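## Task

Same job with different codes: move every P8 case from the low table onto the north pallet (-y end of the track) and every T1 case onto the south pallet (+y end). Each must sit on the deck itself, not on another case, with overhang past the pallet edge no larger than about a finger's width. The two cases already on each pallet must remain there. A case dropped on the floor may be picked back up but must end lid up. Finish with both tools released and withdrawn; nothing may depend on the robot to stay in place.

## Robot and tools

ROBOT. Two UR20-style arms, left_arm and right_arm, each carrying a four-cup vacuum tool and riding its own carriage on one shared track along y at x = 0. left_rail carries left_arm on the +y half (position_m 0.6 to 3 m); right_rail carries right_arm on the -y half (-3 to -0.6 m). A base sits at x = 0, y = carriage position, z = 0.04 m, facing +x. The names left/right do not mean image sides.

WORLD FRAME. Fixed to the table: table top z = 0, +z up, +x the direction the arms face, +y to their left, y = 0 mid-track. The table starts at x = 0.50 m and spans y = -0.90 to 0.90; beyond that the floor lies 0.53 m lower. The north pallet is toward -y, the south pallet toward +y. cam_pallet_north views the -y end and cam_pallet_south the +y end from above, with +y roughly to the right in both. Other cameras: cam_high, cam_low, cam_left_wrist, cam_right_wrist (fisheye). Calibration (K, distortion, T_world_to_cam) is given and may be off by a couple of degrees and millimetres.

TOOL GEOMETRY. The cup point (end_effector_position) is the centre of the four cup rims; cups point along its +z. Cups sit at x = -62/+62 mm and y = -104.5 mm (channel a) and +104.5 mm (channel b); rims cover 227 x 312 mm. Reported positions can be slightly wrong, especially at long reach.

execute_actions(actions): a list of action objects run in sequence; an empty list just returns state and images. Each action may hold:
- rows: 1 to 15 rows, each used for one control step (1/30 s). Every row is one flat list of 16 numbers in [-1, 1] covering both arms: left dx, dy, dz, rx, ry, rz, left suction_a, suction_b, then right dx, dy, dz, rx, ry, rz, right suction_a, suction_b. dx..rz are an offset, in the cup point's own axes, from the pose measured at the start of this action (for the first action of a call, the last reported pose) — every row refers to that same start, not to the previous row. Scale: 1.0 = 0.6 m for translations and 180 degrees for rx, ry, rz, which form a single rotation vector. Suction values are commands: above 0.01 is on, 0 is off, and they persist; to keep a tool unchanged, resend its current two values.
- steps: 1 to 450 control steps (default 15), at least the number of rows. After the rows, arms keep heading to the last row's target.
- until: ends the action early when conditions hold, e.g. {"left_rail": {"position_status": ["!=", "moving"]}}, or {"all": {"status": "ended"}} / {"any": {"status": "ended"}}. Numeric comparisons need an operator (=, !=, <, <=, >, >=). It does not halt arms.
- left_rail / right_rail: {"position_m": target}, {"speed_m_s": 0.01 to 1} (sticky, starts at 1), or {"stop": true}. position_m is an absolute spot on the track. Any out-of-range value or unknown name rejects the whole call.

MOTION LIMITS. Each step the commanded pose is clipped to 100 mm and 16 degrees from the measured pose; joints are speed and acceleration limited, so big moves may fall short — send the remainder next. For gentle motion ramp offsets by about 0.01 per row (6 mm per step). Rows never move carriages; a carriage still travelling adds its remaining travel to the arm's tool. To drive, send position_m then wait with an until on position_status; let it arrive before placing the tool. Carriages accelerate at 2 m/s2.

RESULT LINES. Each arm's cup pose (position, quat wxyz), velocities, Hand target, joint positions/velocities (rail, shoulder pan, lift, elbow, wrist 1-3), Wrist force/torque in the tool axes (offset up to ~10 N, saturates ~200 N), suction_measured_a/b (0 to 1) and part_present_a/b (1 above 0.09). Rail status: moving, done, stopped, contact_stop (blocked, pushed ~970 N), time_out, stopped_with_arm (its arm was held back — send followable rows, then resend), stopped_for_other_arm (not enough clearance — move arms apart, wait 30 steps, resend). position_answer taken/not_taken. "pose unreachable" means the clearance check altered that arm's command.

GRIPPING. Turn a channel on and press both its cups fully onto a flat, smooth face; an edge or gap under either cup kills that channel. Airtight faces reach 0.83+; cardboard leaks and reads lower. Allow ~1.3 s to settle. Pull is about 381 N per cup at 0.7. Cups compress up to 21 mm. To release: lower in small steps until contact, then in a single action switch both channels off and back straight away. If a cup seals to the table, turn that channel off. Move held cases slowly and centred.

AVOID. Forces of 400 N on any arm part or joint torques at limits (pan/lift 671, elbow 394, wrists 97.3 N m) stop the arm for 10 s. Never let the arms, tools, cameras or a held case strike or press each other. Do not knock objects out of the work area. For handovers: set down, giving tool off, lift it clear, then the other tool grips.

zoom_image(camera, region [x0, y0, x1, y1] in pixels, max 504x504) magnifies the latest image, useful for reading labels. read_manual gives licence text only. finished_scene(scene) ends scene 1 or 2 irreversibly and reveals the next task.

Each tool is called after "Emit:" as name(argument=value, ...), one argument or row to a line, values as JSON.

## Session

Emit:
execute_actions(
  actions=[],
)

Scene clock: 0.00 s.
left_arm: end_effector_position=(+0.8510, +2.0481, +0.4397) suction_measured_a=0.00 part_present_a=0 suction_measured_b=0.00 part_present_b=0 end_effector_quat_wxyz=(-0.001, -0.000, +1.000, +0.001) end_effector_velocity=(-0.000, +0.000, +0.000) end_effector_angular_velocity=(-0.000, -0.000, +0.000) | right_arm: end_effector_position=(+0.8510, -0.9415, +0.4420) suction_measured_a=0.00 part_present_a=0 suction_measured_b=0.00 part_present_b=0 end_effector_quat_wxyz=(+0.002, -0.001, +1.000, -0.001) end_effector_velocity=(+0.000, -0.000, -0.000) end_effector_angular_velocity=(+0.000, +0.000, -0.000)
Joint positions: left_arm=[ 2.047 -0.237 -1.497  2.09  -2.163 -1.57   1.332] | right_arm=[-0.942 -0.237 -1.499  2.091 -2.166 -1.572  1.331]
Joint velocities: left_arm=[ 0.  0. -0.  0. -0.  0. -0.] | right_arm=[ 0. -0.  0. -0.  0. -0.  0.]
Wrist force (N, on the end effector, along its own x y z axes, offset not removed): no reading
Wrist torque (N m, same axes, about the end effector's origin, offset not removed): no reading
Hand target (left_arm): +0.851, +2.048, +0.440; -0.001, -0.000, +1.000, +0.001
Hand target (right_arm): +0.851, -0.941, +0.442; +0.002, -0.001, +1.000, -0.001
left_rail: position_m=2.047 position_m_goal=2.047 speed_m_s=1.00 position_status=done position_answer=taken refusals=0
right_rail: position_m=-0.942 position_m_goal=-0.942 speed_m_s=1.00 position_status=done position_answer=taken refusals=0
camera_calibration (this result's frames):
cam_left_wrist: T_world_to_cam=[[-0.0472901, -0.998223, 0.036261, 2.06984], [-0.820188, 0.0595247, 0.568989, 0.340723], [-0.570136, -0.00283333, -0.821545, 0.94381], [0, 0, 0, 1]] pos_world=[0.915441, 2.04856, 0.506461]
cam_right_wrist: T_world_to_cam=[[0.0497083, -0.998714, 0.00993741, -0.98842], [-0.813586, -0.0347189, 0.580407, 0.419348], [-0.579316, -0.036936, -0.814266, 0.910274], [0, 0, 0, 1]] pos_world=[0.917644, -0.938968, 0.507635]

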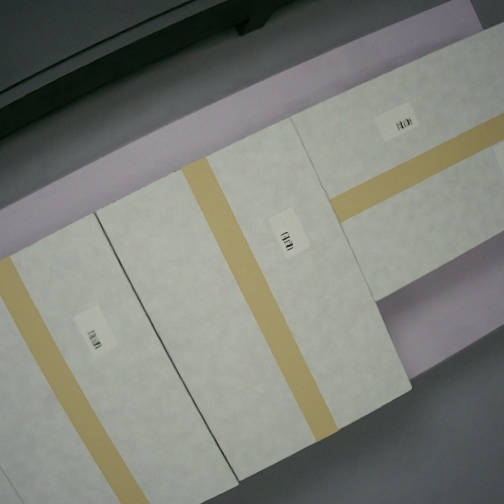

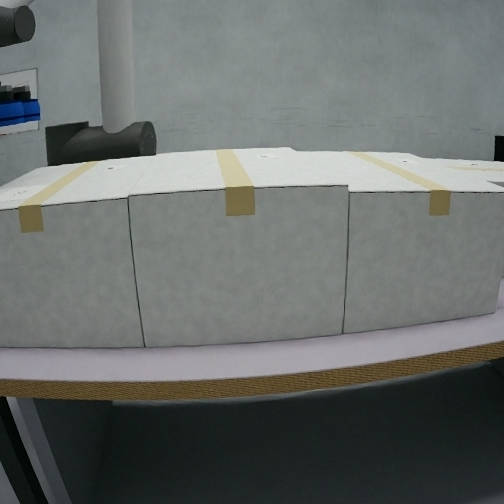

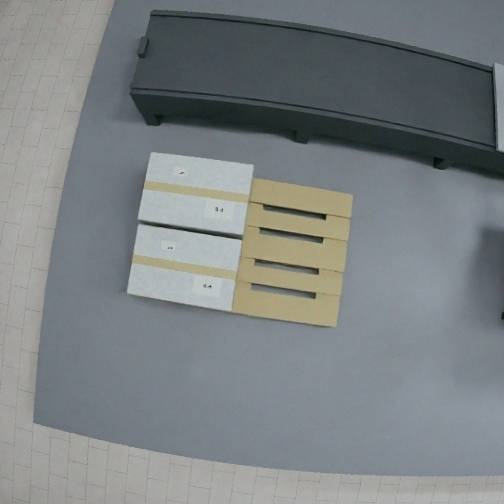

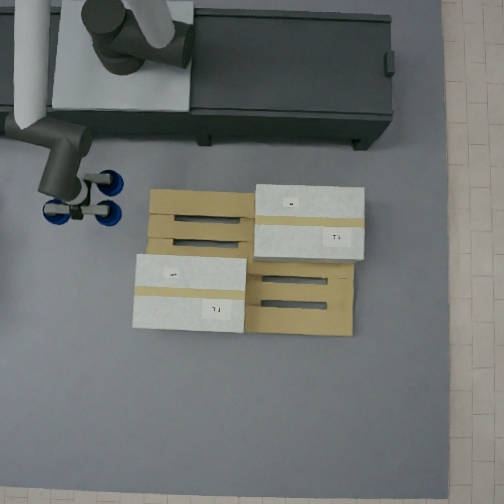

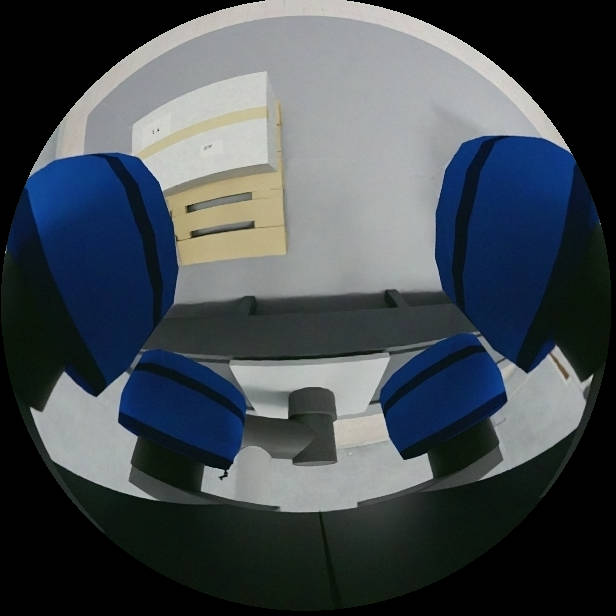

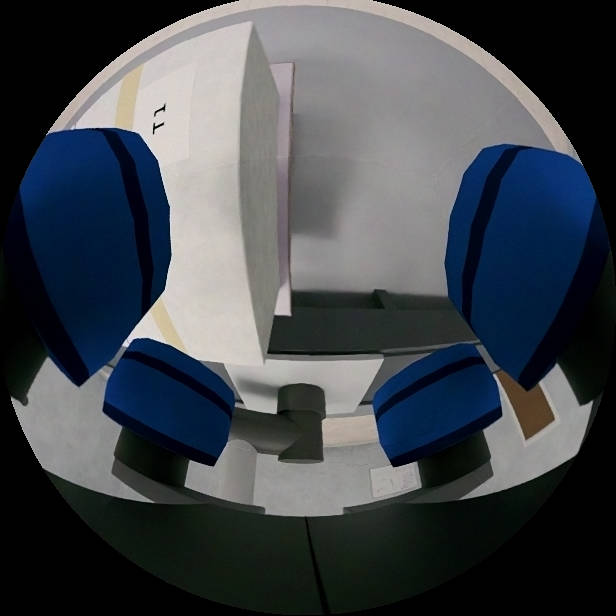

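Emit:
execute_actions(
  actions=[
    {"left_rail":{"position_m":0.8},"steps":150,"until":{"all":{"status":"ended"}}},
    {"rows":[[0,-0.2,0,0,0,0,0,0,0,0,0,0,0,0,0,0]],"steps":25},
  ],
)

Scene clock: 9.03 s.
left_arm: end_effector_position=(+0.8511, +0.6813, +0.4397) suction_measured_a=0.00 part_present_a=0 suction_measured_b=0.00 part_present_b=0 end_effector_quat_wxyz=(-0.001, -0.000, +1.000, +0.001) end_effector_velocity=(+0.000, -0.002, -0.000) end_effector_angular_velocity=(+0.000, -0.000, +0.000) | right_arm: end_effector_position=(+0.8510, -0.9415, +0.4420) suction_measured_a=0.00 part_present_a=0 suction_measured_b=0.00 part_present_b=0 end_effector_quat_wxyz=(+0.002, -0.001, +1.000, -0.001) end_effector_velocity=(-0.000, +0.000, +0.000) end_effector_angular_velocity=(-0.000, -0.000, +0.000)
Joint positions: left_arm=[ 0.8   -0.375 -1.487  2.08  -2.162 -1.57   1.195] | right_arm=[-0.942 -0.237 -1.499  2.091 -2.166 -1.572  1.331]
Joint velocities: left_arm=[ 0.    -0.002  0.    -0.     0.     0.    -0.002] | right_arm=[ 0.  0. -0.  0. -0.  0. -0.]
Wrist force (N, on the end effector, along its own x y z axes, offset not removed): left_arm=[-8.8 2.7 -1.4] | right_arm=[-8.0 3.1 1.1]
Wrist torque (N m, same axes, about the end effector's origin, offset not removed): left_arm=[0.50 1.32 0.32] | right_arm=[0.75 1.81 -0.23]
Hand target (left_arm): +0.851, +0.681, +0.440; -0.001, -0.000, +1.000, +0.001
Hand target (right_arm): +0.851, -0.941, +0.442; +0.002, -0.001, +1.000, -0.001
Off the commanded pose (left_arm): 0.000 m, 0 deg.
Off the commanded pose (right_arm): 0.000 m, 0 deg.
left_rail: position_m=0.800 position_m_goal=0.800 speed_m_s=1.00 position_status=done position_answer=taken refusals=0
right_rail: position_m=-0.942 position_m_goal=-0.942 speed_m_s=1.00 position_status=done position_answer=taken refusals=0
camera_calibration (this result's frames):
cam_left_wrist: T_world_to_cam=[[-0.0473647, -0.998225, 0.0361131, 0.705583], [-0.820302, 0.0595011, 0.568827, 0.422373], [-0.569966, -0.00268134, -0.821664, 0.939812], [0, 0, 0, 1]] pos_world=[0.915554, 0.681719, 0.506472]
cam_right_wrist: T_world_to_cam=[[0.0497081, -0.998714, 0.00993737, -0.98842], [-0.813586, -0.0347187, 0.580407, 0.419348], [-0.579316, -0.0369358, -0.814266, 0.910274], [0, 0, 0, 1]] pos_world=[0.917644, -0.938968, 0.507635]

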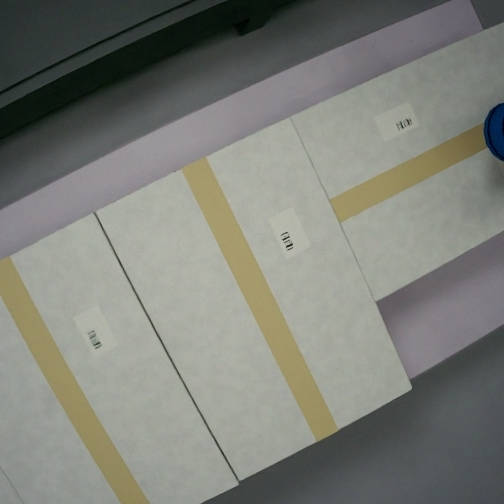

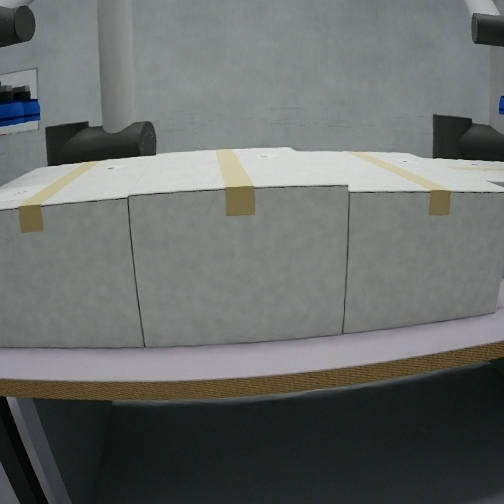

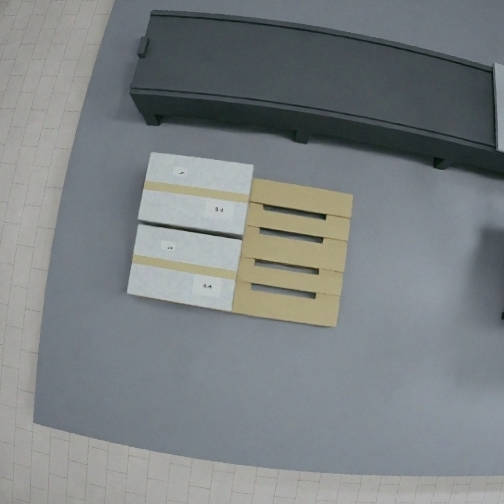

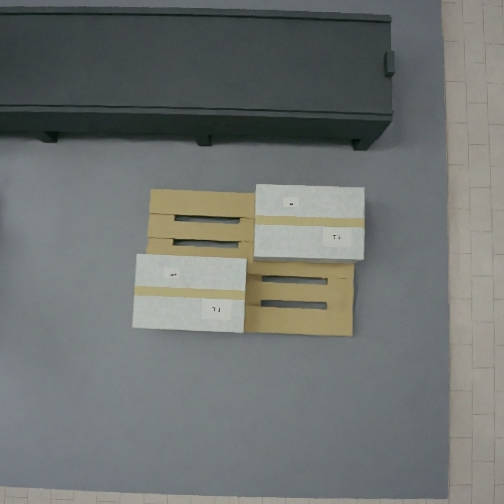

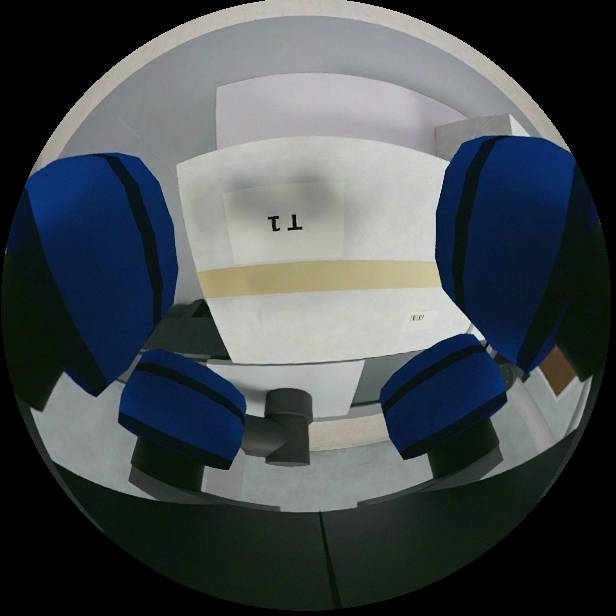

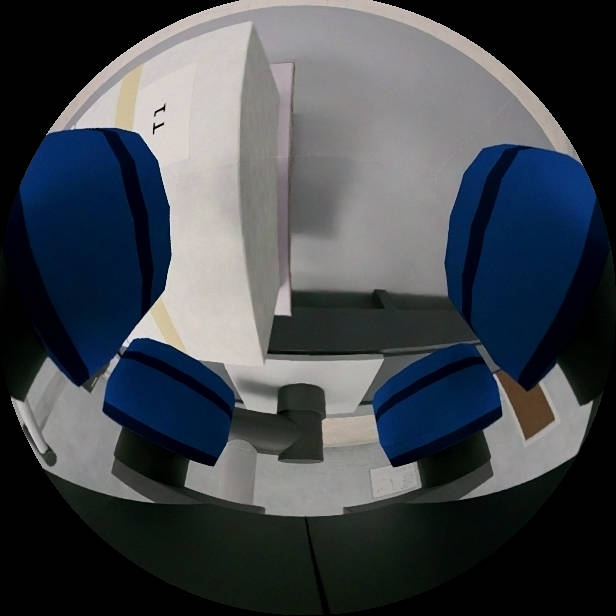

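Emit:
execute_actions(
  actions=[
    {"rows":[[0.11,-0.235,0,0,0,0,0,0,-0.013,0.675,0,0,0,0,0,0]],"steps":45,"right_rail":{"position_m":-0.7}},
    {"rows":[[0,0,0.25,0,0,0,1,1,0,0,0.25,0,0,0,1,1]],"steps":50},
  ],
)

Scene clock: 35.73 s.
left_arm: end_effector_position=(+0.7853, +0.5400, +0.2896) suction_measured_a=0.00 part_present_a=0 suction_measured_b=0.00 part_present_b=0 end_effector_quat_wxyz=(-0.000, -0.000, +1.000, +0.001) end_effector_velocity=(+0.000, -0.000, -0.000) end_effector_angular_velocity=(+0.000, +0.000, +0.000) | right_arm: end_effector_position=(+0.8588, -0.2939, +0.2919) suction_measured_a=0.90 part_present_a=1 suction_measured_b=0.90 part_present_b=1 end_effector_quat_wxyz=(+0.002, -0.001, +1.000, -0.000) end_effector_velocity=(-0.000, +0.000, -0.000) end_effector_angular_velocity=(-0.000, +0.000, +0.000)
Joint positions: left_arm=[ 0.8   -0.566 -1.384  2.229 -2.415 -1.57   1.004] | right_arm=[-0.7    0.229 -1.268  2.061 -2.368 -1.572  1.798]
Joint velocities: left_arm=[ 0.  0.  0.  0. -0. -0.  0.] | right_arm=[ 0.  0.  0.  0. -0. -0.  0.]
Wrist force (N, on the end effector, along its own x y z axes, offset not removed): left_arm=[-9.6 2.9 0.7] | right_arm=[-6.5 -3.8 13.0]
Wrist torque (N m, same axes, about the end effector's origin, offset not removed): left_arm=[0.46 1.46 0.35] | right_arm=[-1.20 -0.47 -0.08]
Hand target (left_arm): +0.785, +0.540, +0.290; -0.000, -0.000, +1.000, +0.001
Hand target (right_arm): +0.859, -0.294, +0.292; +0.002, -0.001, +1.000, -0.000
Off the commanded pose (left_arm): 0.000 m, 0 deg.
Off the commanded pose (right_arm): 0.000 m, 0 deg.
left_rail: position_m=0.800 position_m_goal=0.800 speed_m_s=1.00 position_status=done position_answer=taken refusals=0
right_rail: position_m=-0.700 position_m_goal=-0.700 speed_m_s=1.00 position_status=done position_answer=taken refusals=0
camera_calibration (this result's frames):
cam_left_wrist: T_world_to_cam=[[-0.0473754, -0.99823, 0.0359501, 0.566968], [-0.82051, 0.0594161, 0.568536, 0.462465], [-0.569666, -0.00256276, -0.821872, 0.778305], [0, 0, 0, 1]] pos_world=[0.849691, 0.540481, 0.356357]
cam_right_wrist: T_world_to_cam=[[0.0496746, -0.998731, 0.00831294, -0.340096], [-0.814015, -0.0356617, 0.579747, 0.535493], [-0.578715, -0.0355656, -0.814754, 0.816547], [0, 0, 0, 1]] pos_world=[0.925342, -0.291527, 0.357661]

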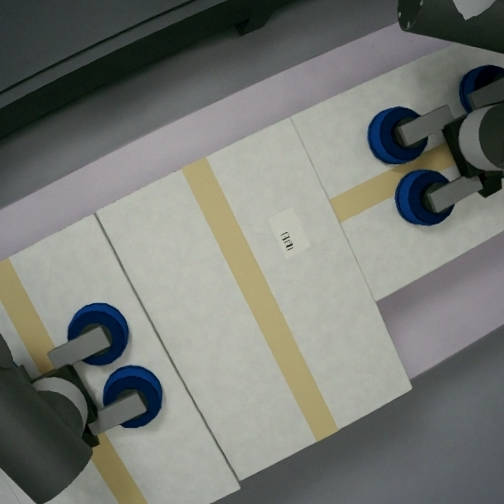

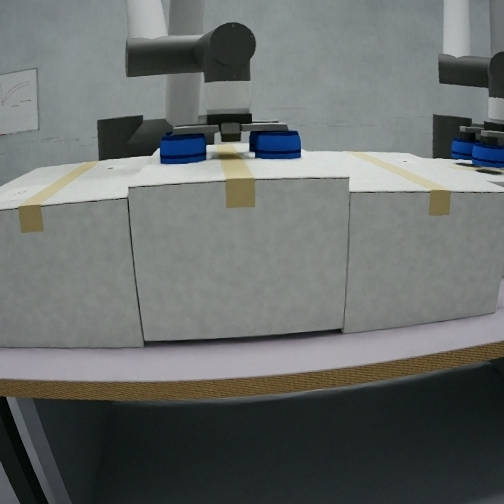

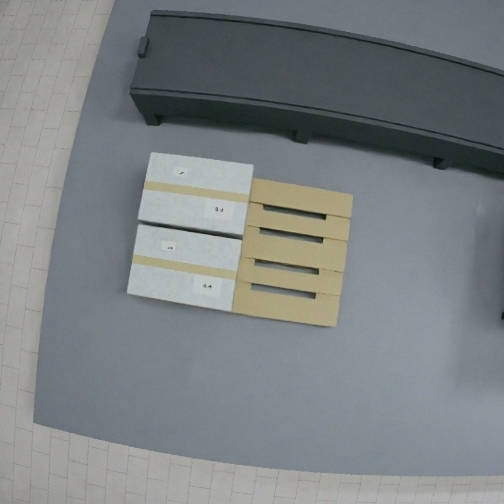

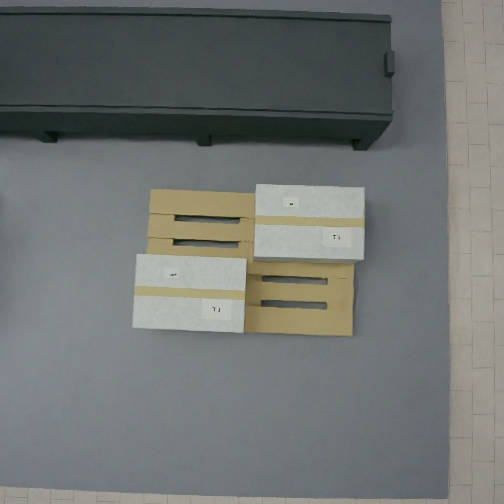

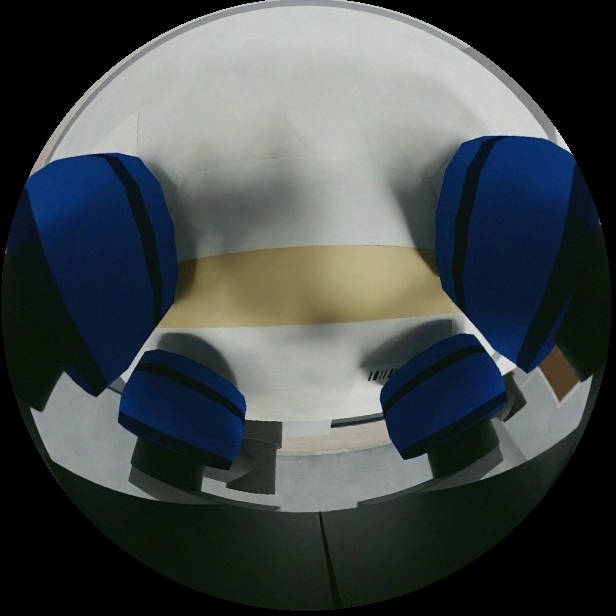

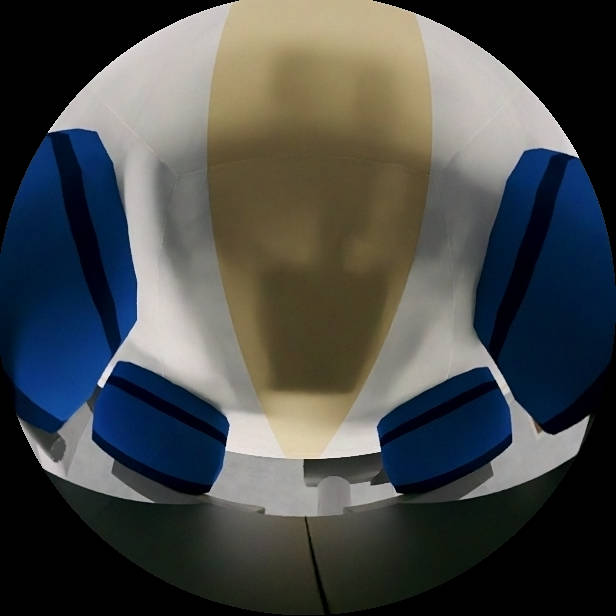

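Emit:
execute_actions(
  actions=[
    {"rows":[[-0.017,0,0.03,0,0,0,1,1,0,0,-0.67,0,0,0,1,1]],"steps":45},
    {"rows":[[0,0,0,0,0,0,1,1,0,-0.3,0,0,0,-0.503,1,1]],"steps":50},
    {"right_rail":{"position_m":-2.682},"steps":150,"until":{"all":{"status":"ended"}}},
    {"rows":[[0,0,0,0,0,0,1,1,0,-0.61,0.75,0,0,0,1,1]],"steps":55},
  ],
)

Emit:
zoom_image(
  camera="cam_pallet_north",
  region=[120,140,400,350],
)

Scene clock: 51.27 s.
left_arm: end_effector_position=(+0.7955, +0.5401, +0.2715) suction_measured_a=0.00 part_present_a=0 suction_measured_b=0.00 part_present_b=0 end_effector_quat_wxyz=(-0.000, -0.000, +1.000, +0.001) end_effector_velocity=(-0.000, +0.000, +0.000) end_effector_angular_velocity=(-0.000, -0.000, +0.000) | right_arm: end_effector_position=(+1.2248, -2.4526, +0.2443) suction_measured_a=0.90 part_present_a=1 suction_measured_b=0.90 part_present_b=1 end_effector_quat_wxyz=(-0.001, +0.711, -0.703, +0.002) end_effector_velocity=(+0.001, +0.000, -0.001) end_effector_angular_velocity=(-0.000, +0.000, +0.000)
Joint positions: left_arm=[ 0.8   -0.559 -1.355  2.227 -2.442 -1.57   1.011] | right_arm=[-2.682  0.024 -0.958  1.622 -2.239 -1.572  0.012]
Joint velocities: left_arm=[ 0.  0. -0.  0. -0.  0. -0.] | right_arm=[ 0.     0.     0.001 -0.001 -0.    -0.     0.   ]
Wrist force (N, on the end effector, along its own x y z axes, offset not removed): left_arm=[-12.0 2.0 -0.2] | right_arm=[-4.1 -6.7 11.2]
Wrist torque (N m, same axes, about the end effector's origin, offset not removed): left_arm=[0.28 1.68 0.34] | right_arm=[-1.43 -0.77 -0.10]
Hand target (left_arm): +0.795, +0.540, +0.272; -0.000, -0.000, +1.000, +0.001
Hand target (right_arm): +1.225, -2.452, +0.244; -0.001, +0.711, -0.703, +0.002
Off the commanded pose (left_arm): 0.000 m, 0 deg.
Off the commanded pose (right_arm): 0.001 m, 0 deg.
left_rail: position_m=0.800 position_m_goal=0.800 speed_m_s=1.00 position_status=done position_answer=taken refusals=0
right_rail: position_m=-2.682 position_m_goal=-2.682 speed_m_s=1.00 position_status=done position_answer=taken refusals=0
camera_calibration (this result's frames):
cam_left_wrist: T_world_to_cam=[[-0.0473751, -0.99823, 0.035956, 0.568118], [-0.820504, 0.0594192, 0.568544, 0.481078], [-0.569674, -0.00256716, -0.821866, 0.769295], [0, 0, 0, 1]] pos_world=[0.859889, 0.540502, 0.338317]
cam_right_wrist: T_world_to_cam=[[0.99819, 0.0591252, 0.0110211, -1.08168], [0.0415655, -0.810614, 0.584104, -2.16551], [0.0434691, -0.582588, -0.811604, -1.19167], [0, 0, 0, 1]] pos_world=[1.22154, -2.38569, 0.309644]

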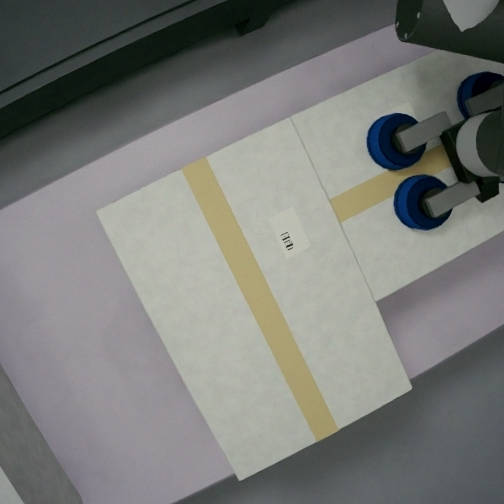

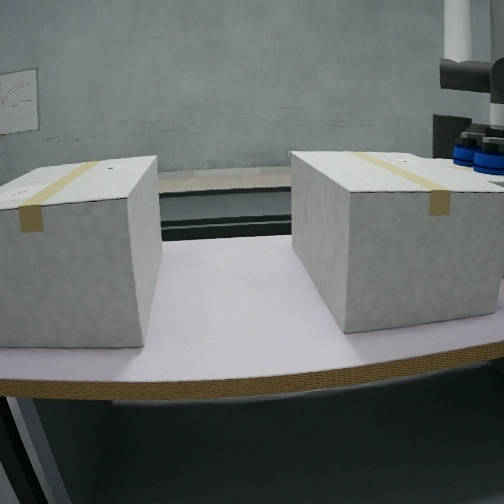

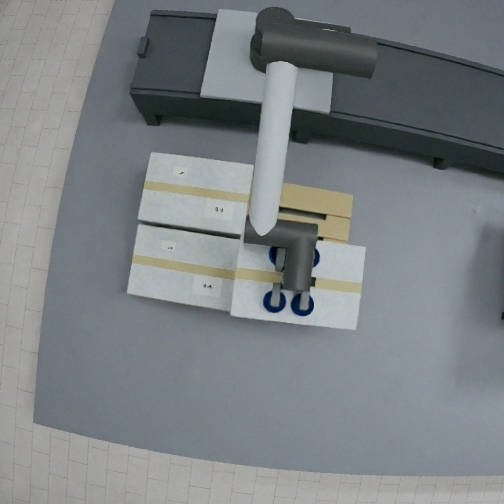

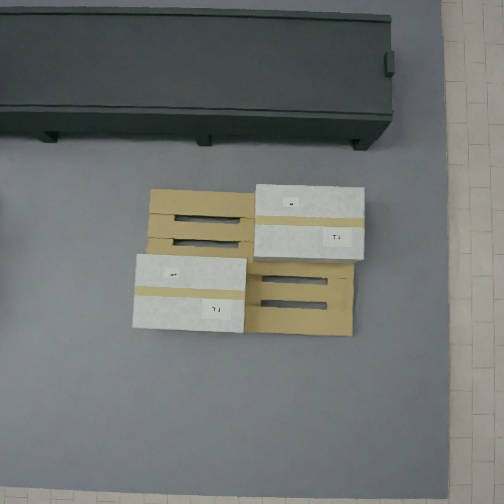

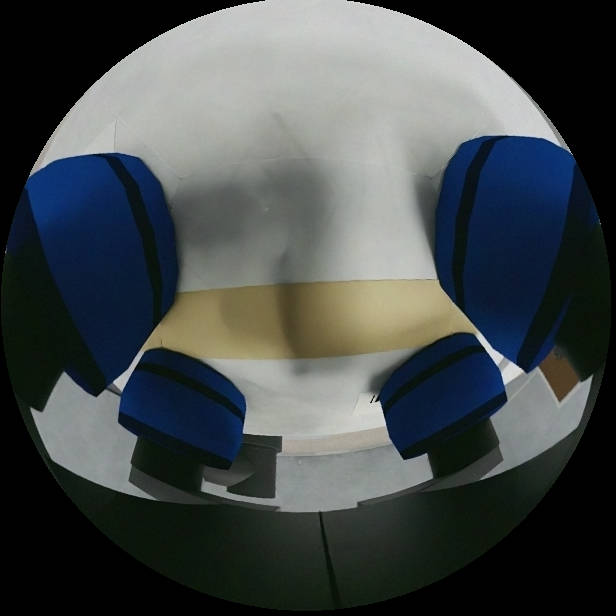

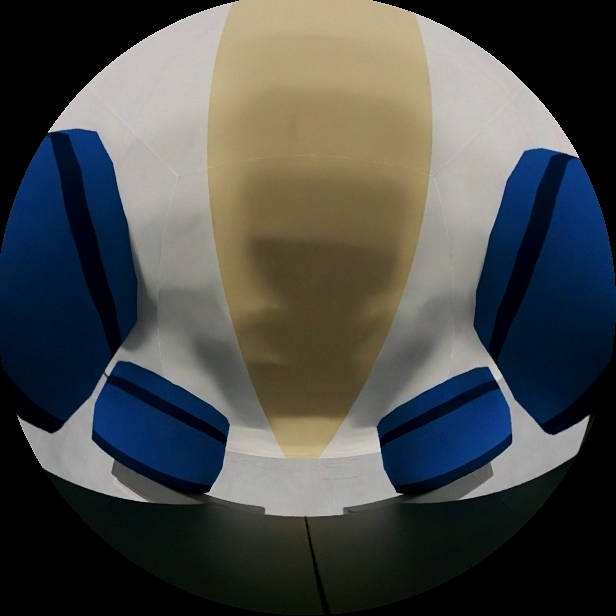

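Region (120, 140, 400, 350) of cam_pallet_north's 504x504 image, scaled by 1.800, with more detail than that image has; it fills the top 378 rows of this view, and the rest is white.

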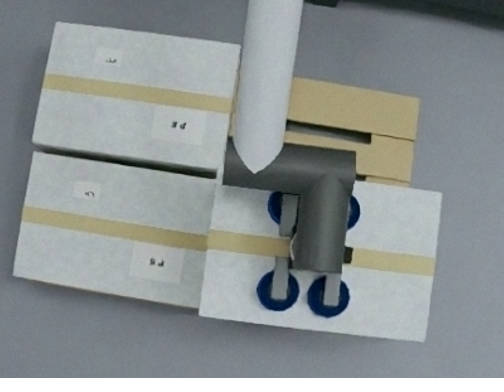

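Emit:
execute_actions(
  actions=[
    {"rows":[[0,0,0.03,0,0,0,1,1,-0.025,0,0,0,0,0.011,1,1]],"steps":25},
    {"rows":[[0,0,0,0,0,0,1,1,0,0,0.1,0,0,0,1,1],[0,0,0,0,0,0,1,1,0,0,0.2,0,0,0,1,1],[0,0,0,0,0,0,1,1,0,0,0.3,0,0,0,1,1],[0,0,0,0,0,0,1,1,0,0,0.4,0,0,0,1,1],[0,0,0,0,0,0,1,1,0,0,0.565,0,0,0,1,1]],"steps":50},
  ],
)

Emit:
zoom_image(
  camera="cam_pallet_north",
  region=[120,140,400,350],
)

Scene clock: 60.53 s.
left_arm: end_effector_position=(+0.7955, +0.5401, +0.2535) suction_measured_a=0.93 part_present_a=1 suction_measured_b=0.93 part_present_b=1 end_effector_quat_wxyz=(-0.000, -0.000, +1.000, +0.001) end_effector_velocity=(-0.000, +0.000, +0.000) end_effector_angular_velocity=(-0.000, +0.000, -0.000) | right_arm: end_effector_position=(+1.2251, -2.4375, -0.0949) suction_measured_a=0.90 part_present_a=1 suction_measured_b=0.90 part_present_b=1 end_effector_quat_wxyz=(-0.001, +0.699, -0.715, +0.002) end_effector_velocity=(-0.000, +0.000, -0.000) end_effector_angular_velocity=(-0.000, +0.000, +0.000)
Joint positions: left_arm=[ 0.8   -0.559 -1.334  2.237 -2.472 -1.57   1.011] | right_arm=[-2.682  0.036 -0.662  1.663 -2.576 -1.572  0.059]
Joint velocities: left_arm=[ 0.  0. -0.  0.  0. -0.  0.] | right_arm=[ 0.  0.  0. -0. -0.  0.  0.]
Wrist force (N, on the end effector, along its own x y z axes, offset not removed): left_arm=[-7.1 3.9 36.5] | right_arm=[-6.5 3.1 7.8]
Wrist torque (N m, same axes, about the end effector's origin, offset not removed): left_arm=[-3.99 3.44 0.20] | right_arm=[-0.20 -0.60 -0.13]
Hand target (left_arm): +0.795, +0.540, +0.254; -0.000, -0.000, +1.000, +0.001
Hand target (right_arm): +1.225, -2.437, -0.095; -0.001, +0.699, -0.715, +0.002
Off the commanded pose (left_arm): 0.000 m, 0 deg.
Off the commanded pose (right_arm): 0.001 m, 0 deg.
left_rail: position_m=0.800 position_m_goal=0.800 speed_m_s=1.00 position_status=done position_answer=taken refusals=0
right_rail: position_m=-2.682 position_m_goal=-2.682 speed_m_s=1.00 position_status=done position_answer=taken refusals=0
camera_calibration (this result's frames):
cam_left_wrist: T_world_to_cam=[[-0.0473502, -0.998233, 0.0359105, 0.568775], [-0.820523, 0.0593727, 0.568522, 0.491374], [-0.56965, -0.00254578, -0.821884, 0.754473], [0, 0, 0, 1]] pos_world=[0.8599, 0.540516, 0.320307]
cam_right_wrist: T_world_to_cam=[[0.999635, 0.0246318, 0.0111221, -1.16507], [0.0135028, -0.811666, 0.583966, -1.92334], [0.0234116, -0.583603, -0.811702, -1.43608], [0, 0, 0, 1]] pos_world=[1.22424, -2.37051, -0.0295441]

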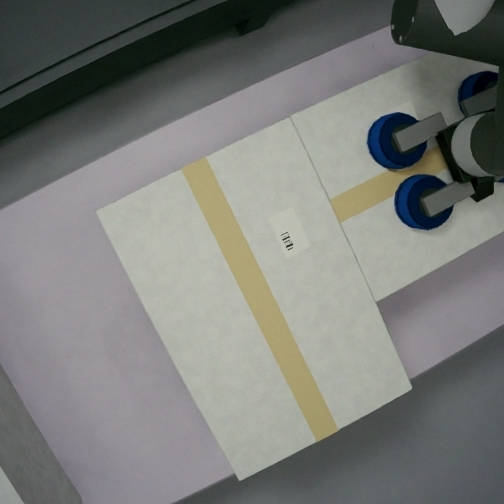

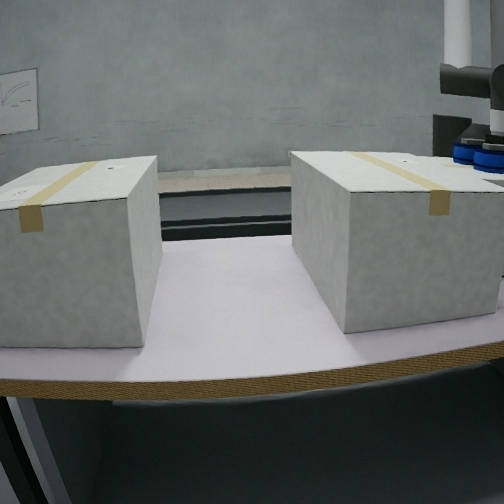

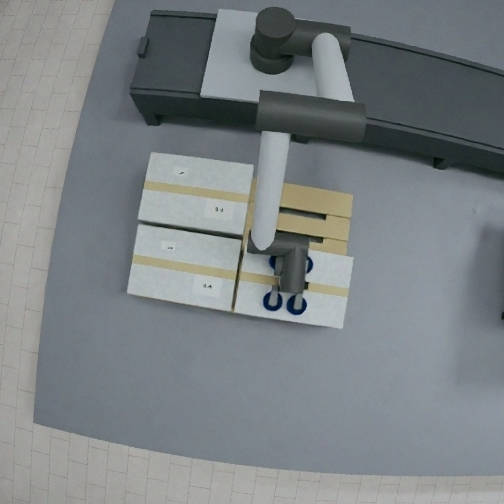

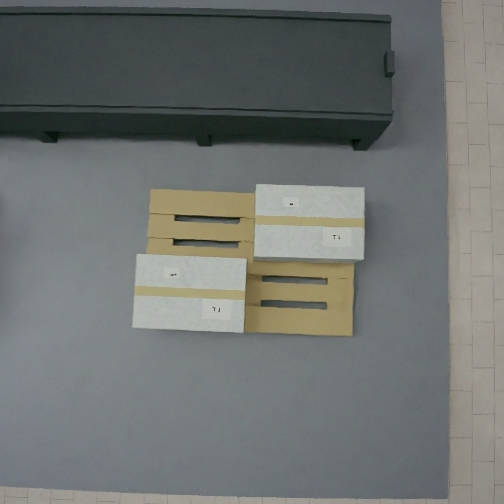

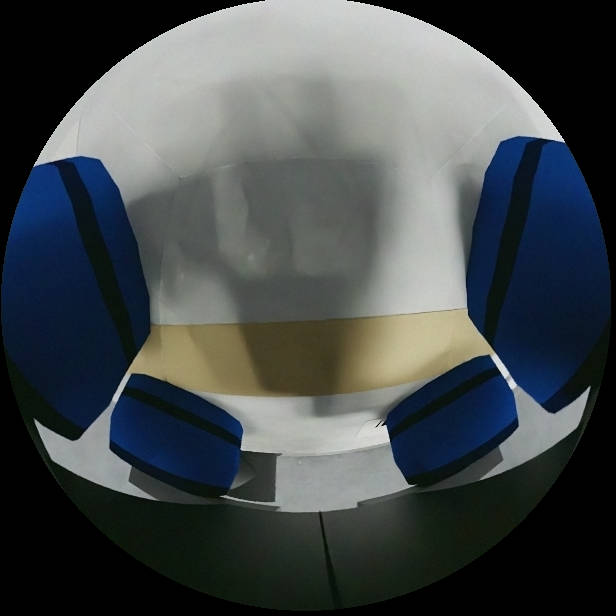

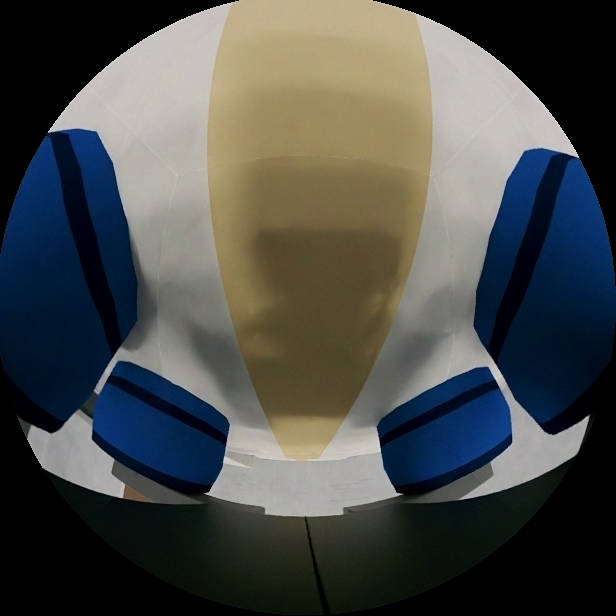

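Region (120, 140, 400, 350) of cam_pallet_north's 504x504 image, scaled by 1.800, with more detail than that image has; it fills the top 378 rows of this view, and the rest is white.

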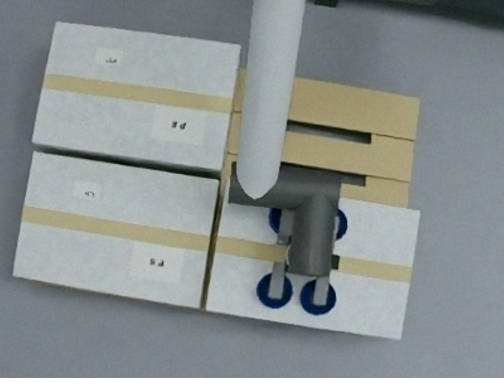

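Emit:
execute_actions(
  actions=[
    {"rows":[[0,0,-0.33,0,0,0,1,1,0.01,0.017,0.008,0,0,0,1,1]],"steps":30},
    {"rows":[[-0.81,0.433,0,0,0,0,1,1,0,0,-1,0,0,0,0,0]],"steps":60,"left_rail":{"position_m":3.0}},
    {"rows":[[0,0,0,0,0,0,1,1,0,0.59,0,0,0,0.492,0,0]],"steps":50,"right_rail":{"position_m":-0.6}},
    {"steps":150,"until":{"all":{"status":"ended"}}},
    {"rows":[[0,0,0.42,0,0,0,1,1,0,0.73,0,0,0,0,0,0]],"steps":45},
  ],
)

Emit:
zoom_image(
  camera="cam_pallet_south",
  region=[120,160,420,370],
)

Scene clock: 74.77 s.
left_arm: end_effector_position=(+1.2809, +3.0008, +0.1989) suction_measured_a=0.93 part_present_a=1 suction_measured_b=0.93 part_present_b=1 end_effector_quat_wxyz=(-0.001, -0.000, +1.000, +0.001) end_effector_velocity=(-0.000, +0.000, -0.000) end_effector_angular_velocity=(+0.000, +0.000, +0.000) | right_arm: end_effector_position=(+0.8593, +0.0856, +0.5005) suction_measured_a=0.00 part_present_a=0 suction_measured_b=0.00 part_present_b=0 end_effector_quat_wxyz=(+0.002, -0.001, +1.000, +0.000) end_effector_velocity=(+0.000, +0.001, -0.000) end_effector_angular_velocity=(-0.000, +0.000, +0.000)
Joint positions: left_arm=[ 3.    -0.157 -0.892  1.576 -2.253 -1.57   1.413] | right_arm=[-0.6    0.49  -1.263  1.702 -2.013 -1.572  2.059]
Joint velocities: left_arm=[ 0.  0.  0.  0. -0.  0.  0.] | right_arm=[ 0.     0.001  0.001 -0.001  0.001 -0.     0.001]
Wrist force (N, on the end effector, along its own x y z axes, offset not removed): left_arm=[-10.0 2.0 39.8] | right_arm=[-5.8 -0.2 3.9]
Wrist torque (N m, same axes, about the end effector's origin, offset not removed): left_arm=[-4.15 3.84 0.25] | right_arm=[0.35 1.50 -0.21]
Hand target (left_arm): +1.281, +3.001, +0.199; -0.001, -0.000, +1.000, +0.001
Hand target (right_arm): +0.859, +0.086, +0.500; +0.002, -0.001, +1.000, +0.000
Off the commanded pose (left_arm): 0.000 m, 0 deg.
Off the commanded pose (right_arm): 0.001 m, 0 deg.
left_rail: position_m=3.000 position_m_goal=3.000 speed_m_s=1.00 position_status=done position_answer=taken refusals=0
right_rail: position_m=-0.600 position_m_goal=-0.600 speed_m_s=1.00 position_status=done position_answer=taken refusals=0
camera_calibration (this result's frames):
cam_left_wrist: T_world_to_cam=[[-0.0473309, -0.998215, 0.0364165, 3.04994], [-0.820173, 0.0596469, 0.568998, 0.773273], [-0.570155, -0.00293663, -0.821532, 0.99406], [0, 0, 0, 1]] pos_world=[1.34534, 3.00129, 0.265594]
cam_right_wrist: T_world_to_cam=[[0.0497811, -0.998734, 0.00716195, 0.0376838], [-0.814077, -0.0364205, 0.579614, 0.428768], [-0.578619, -0.0346842, -0.81486, 1.00019], [0, 0, 0, 1]] pos_world=[0.925905, 0.0879429, 0.566227]

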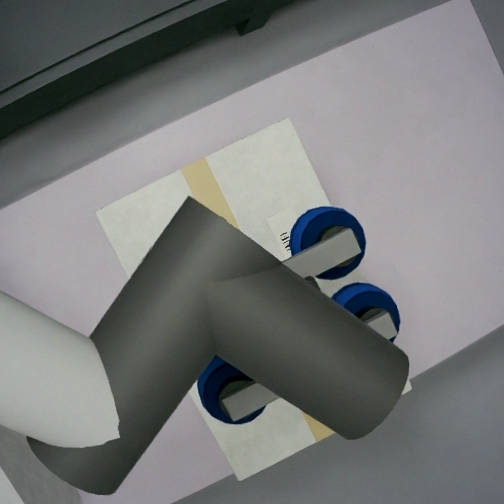

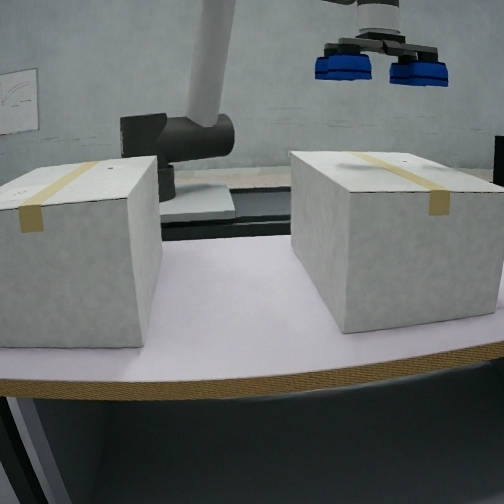

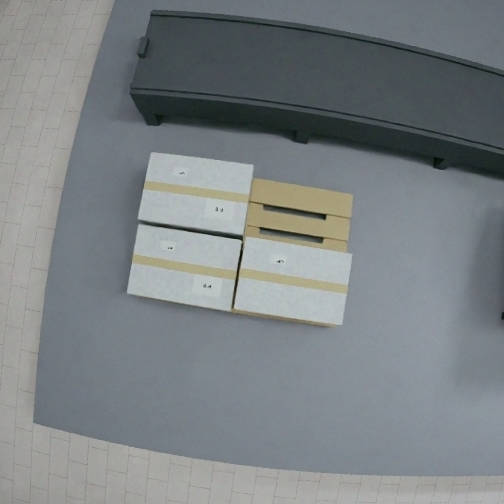

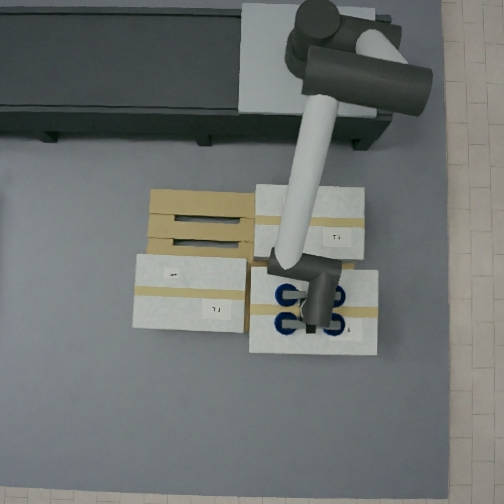

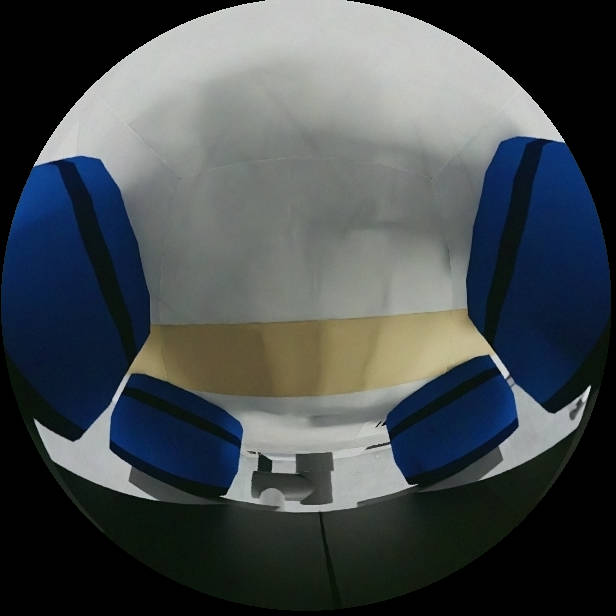

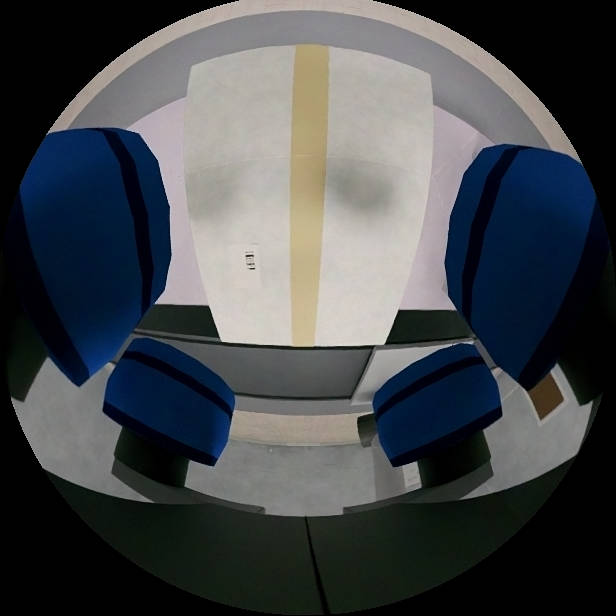

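Region (120, 160, 420, 370) of cam_pallet_south's 504x504 image, scaled by 1.680, with more detail than that image has; it fills the top 353 rows of this view, and the rest is white.

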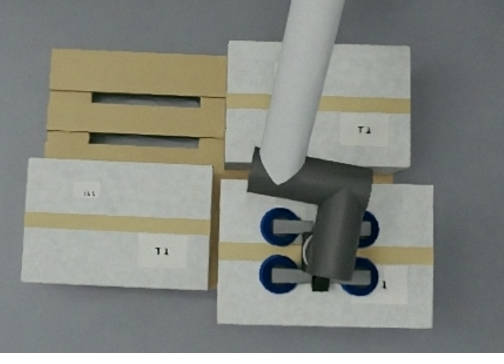

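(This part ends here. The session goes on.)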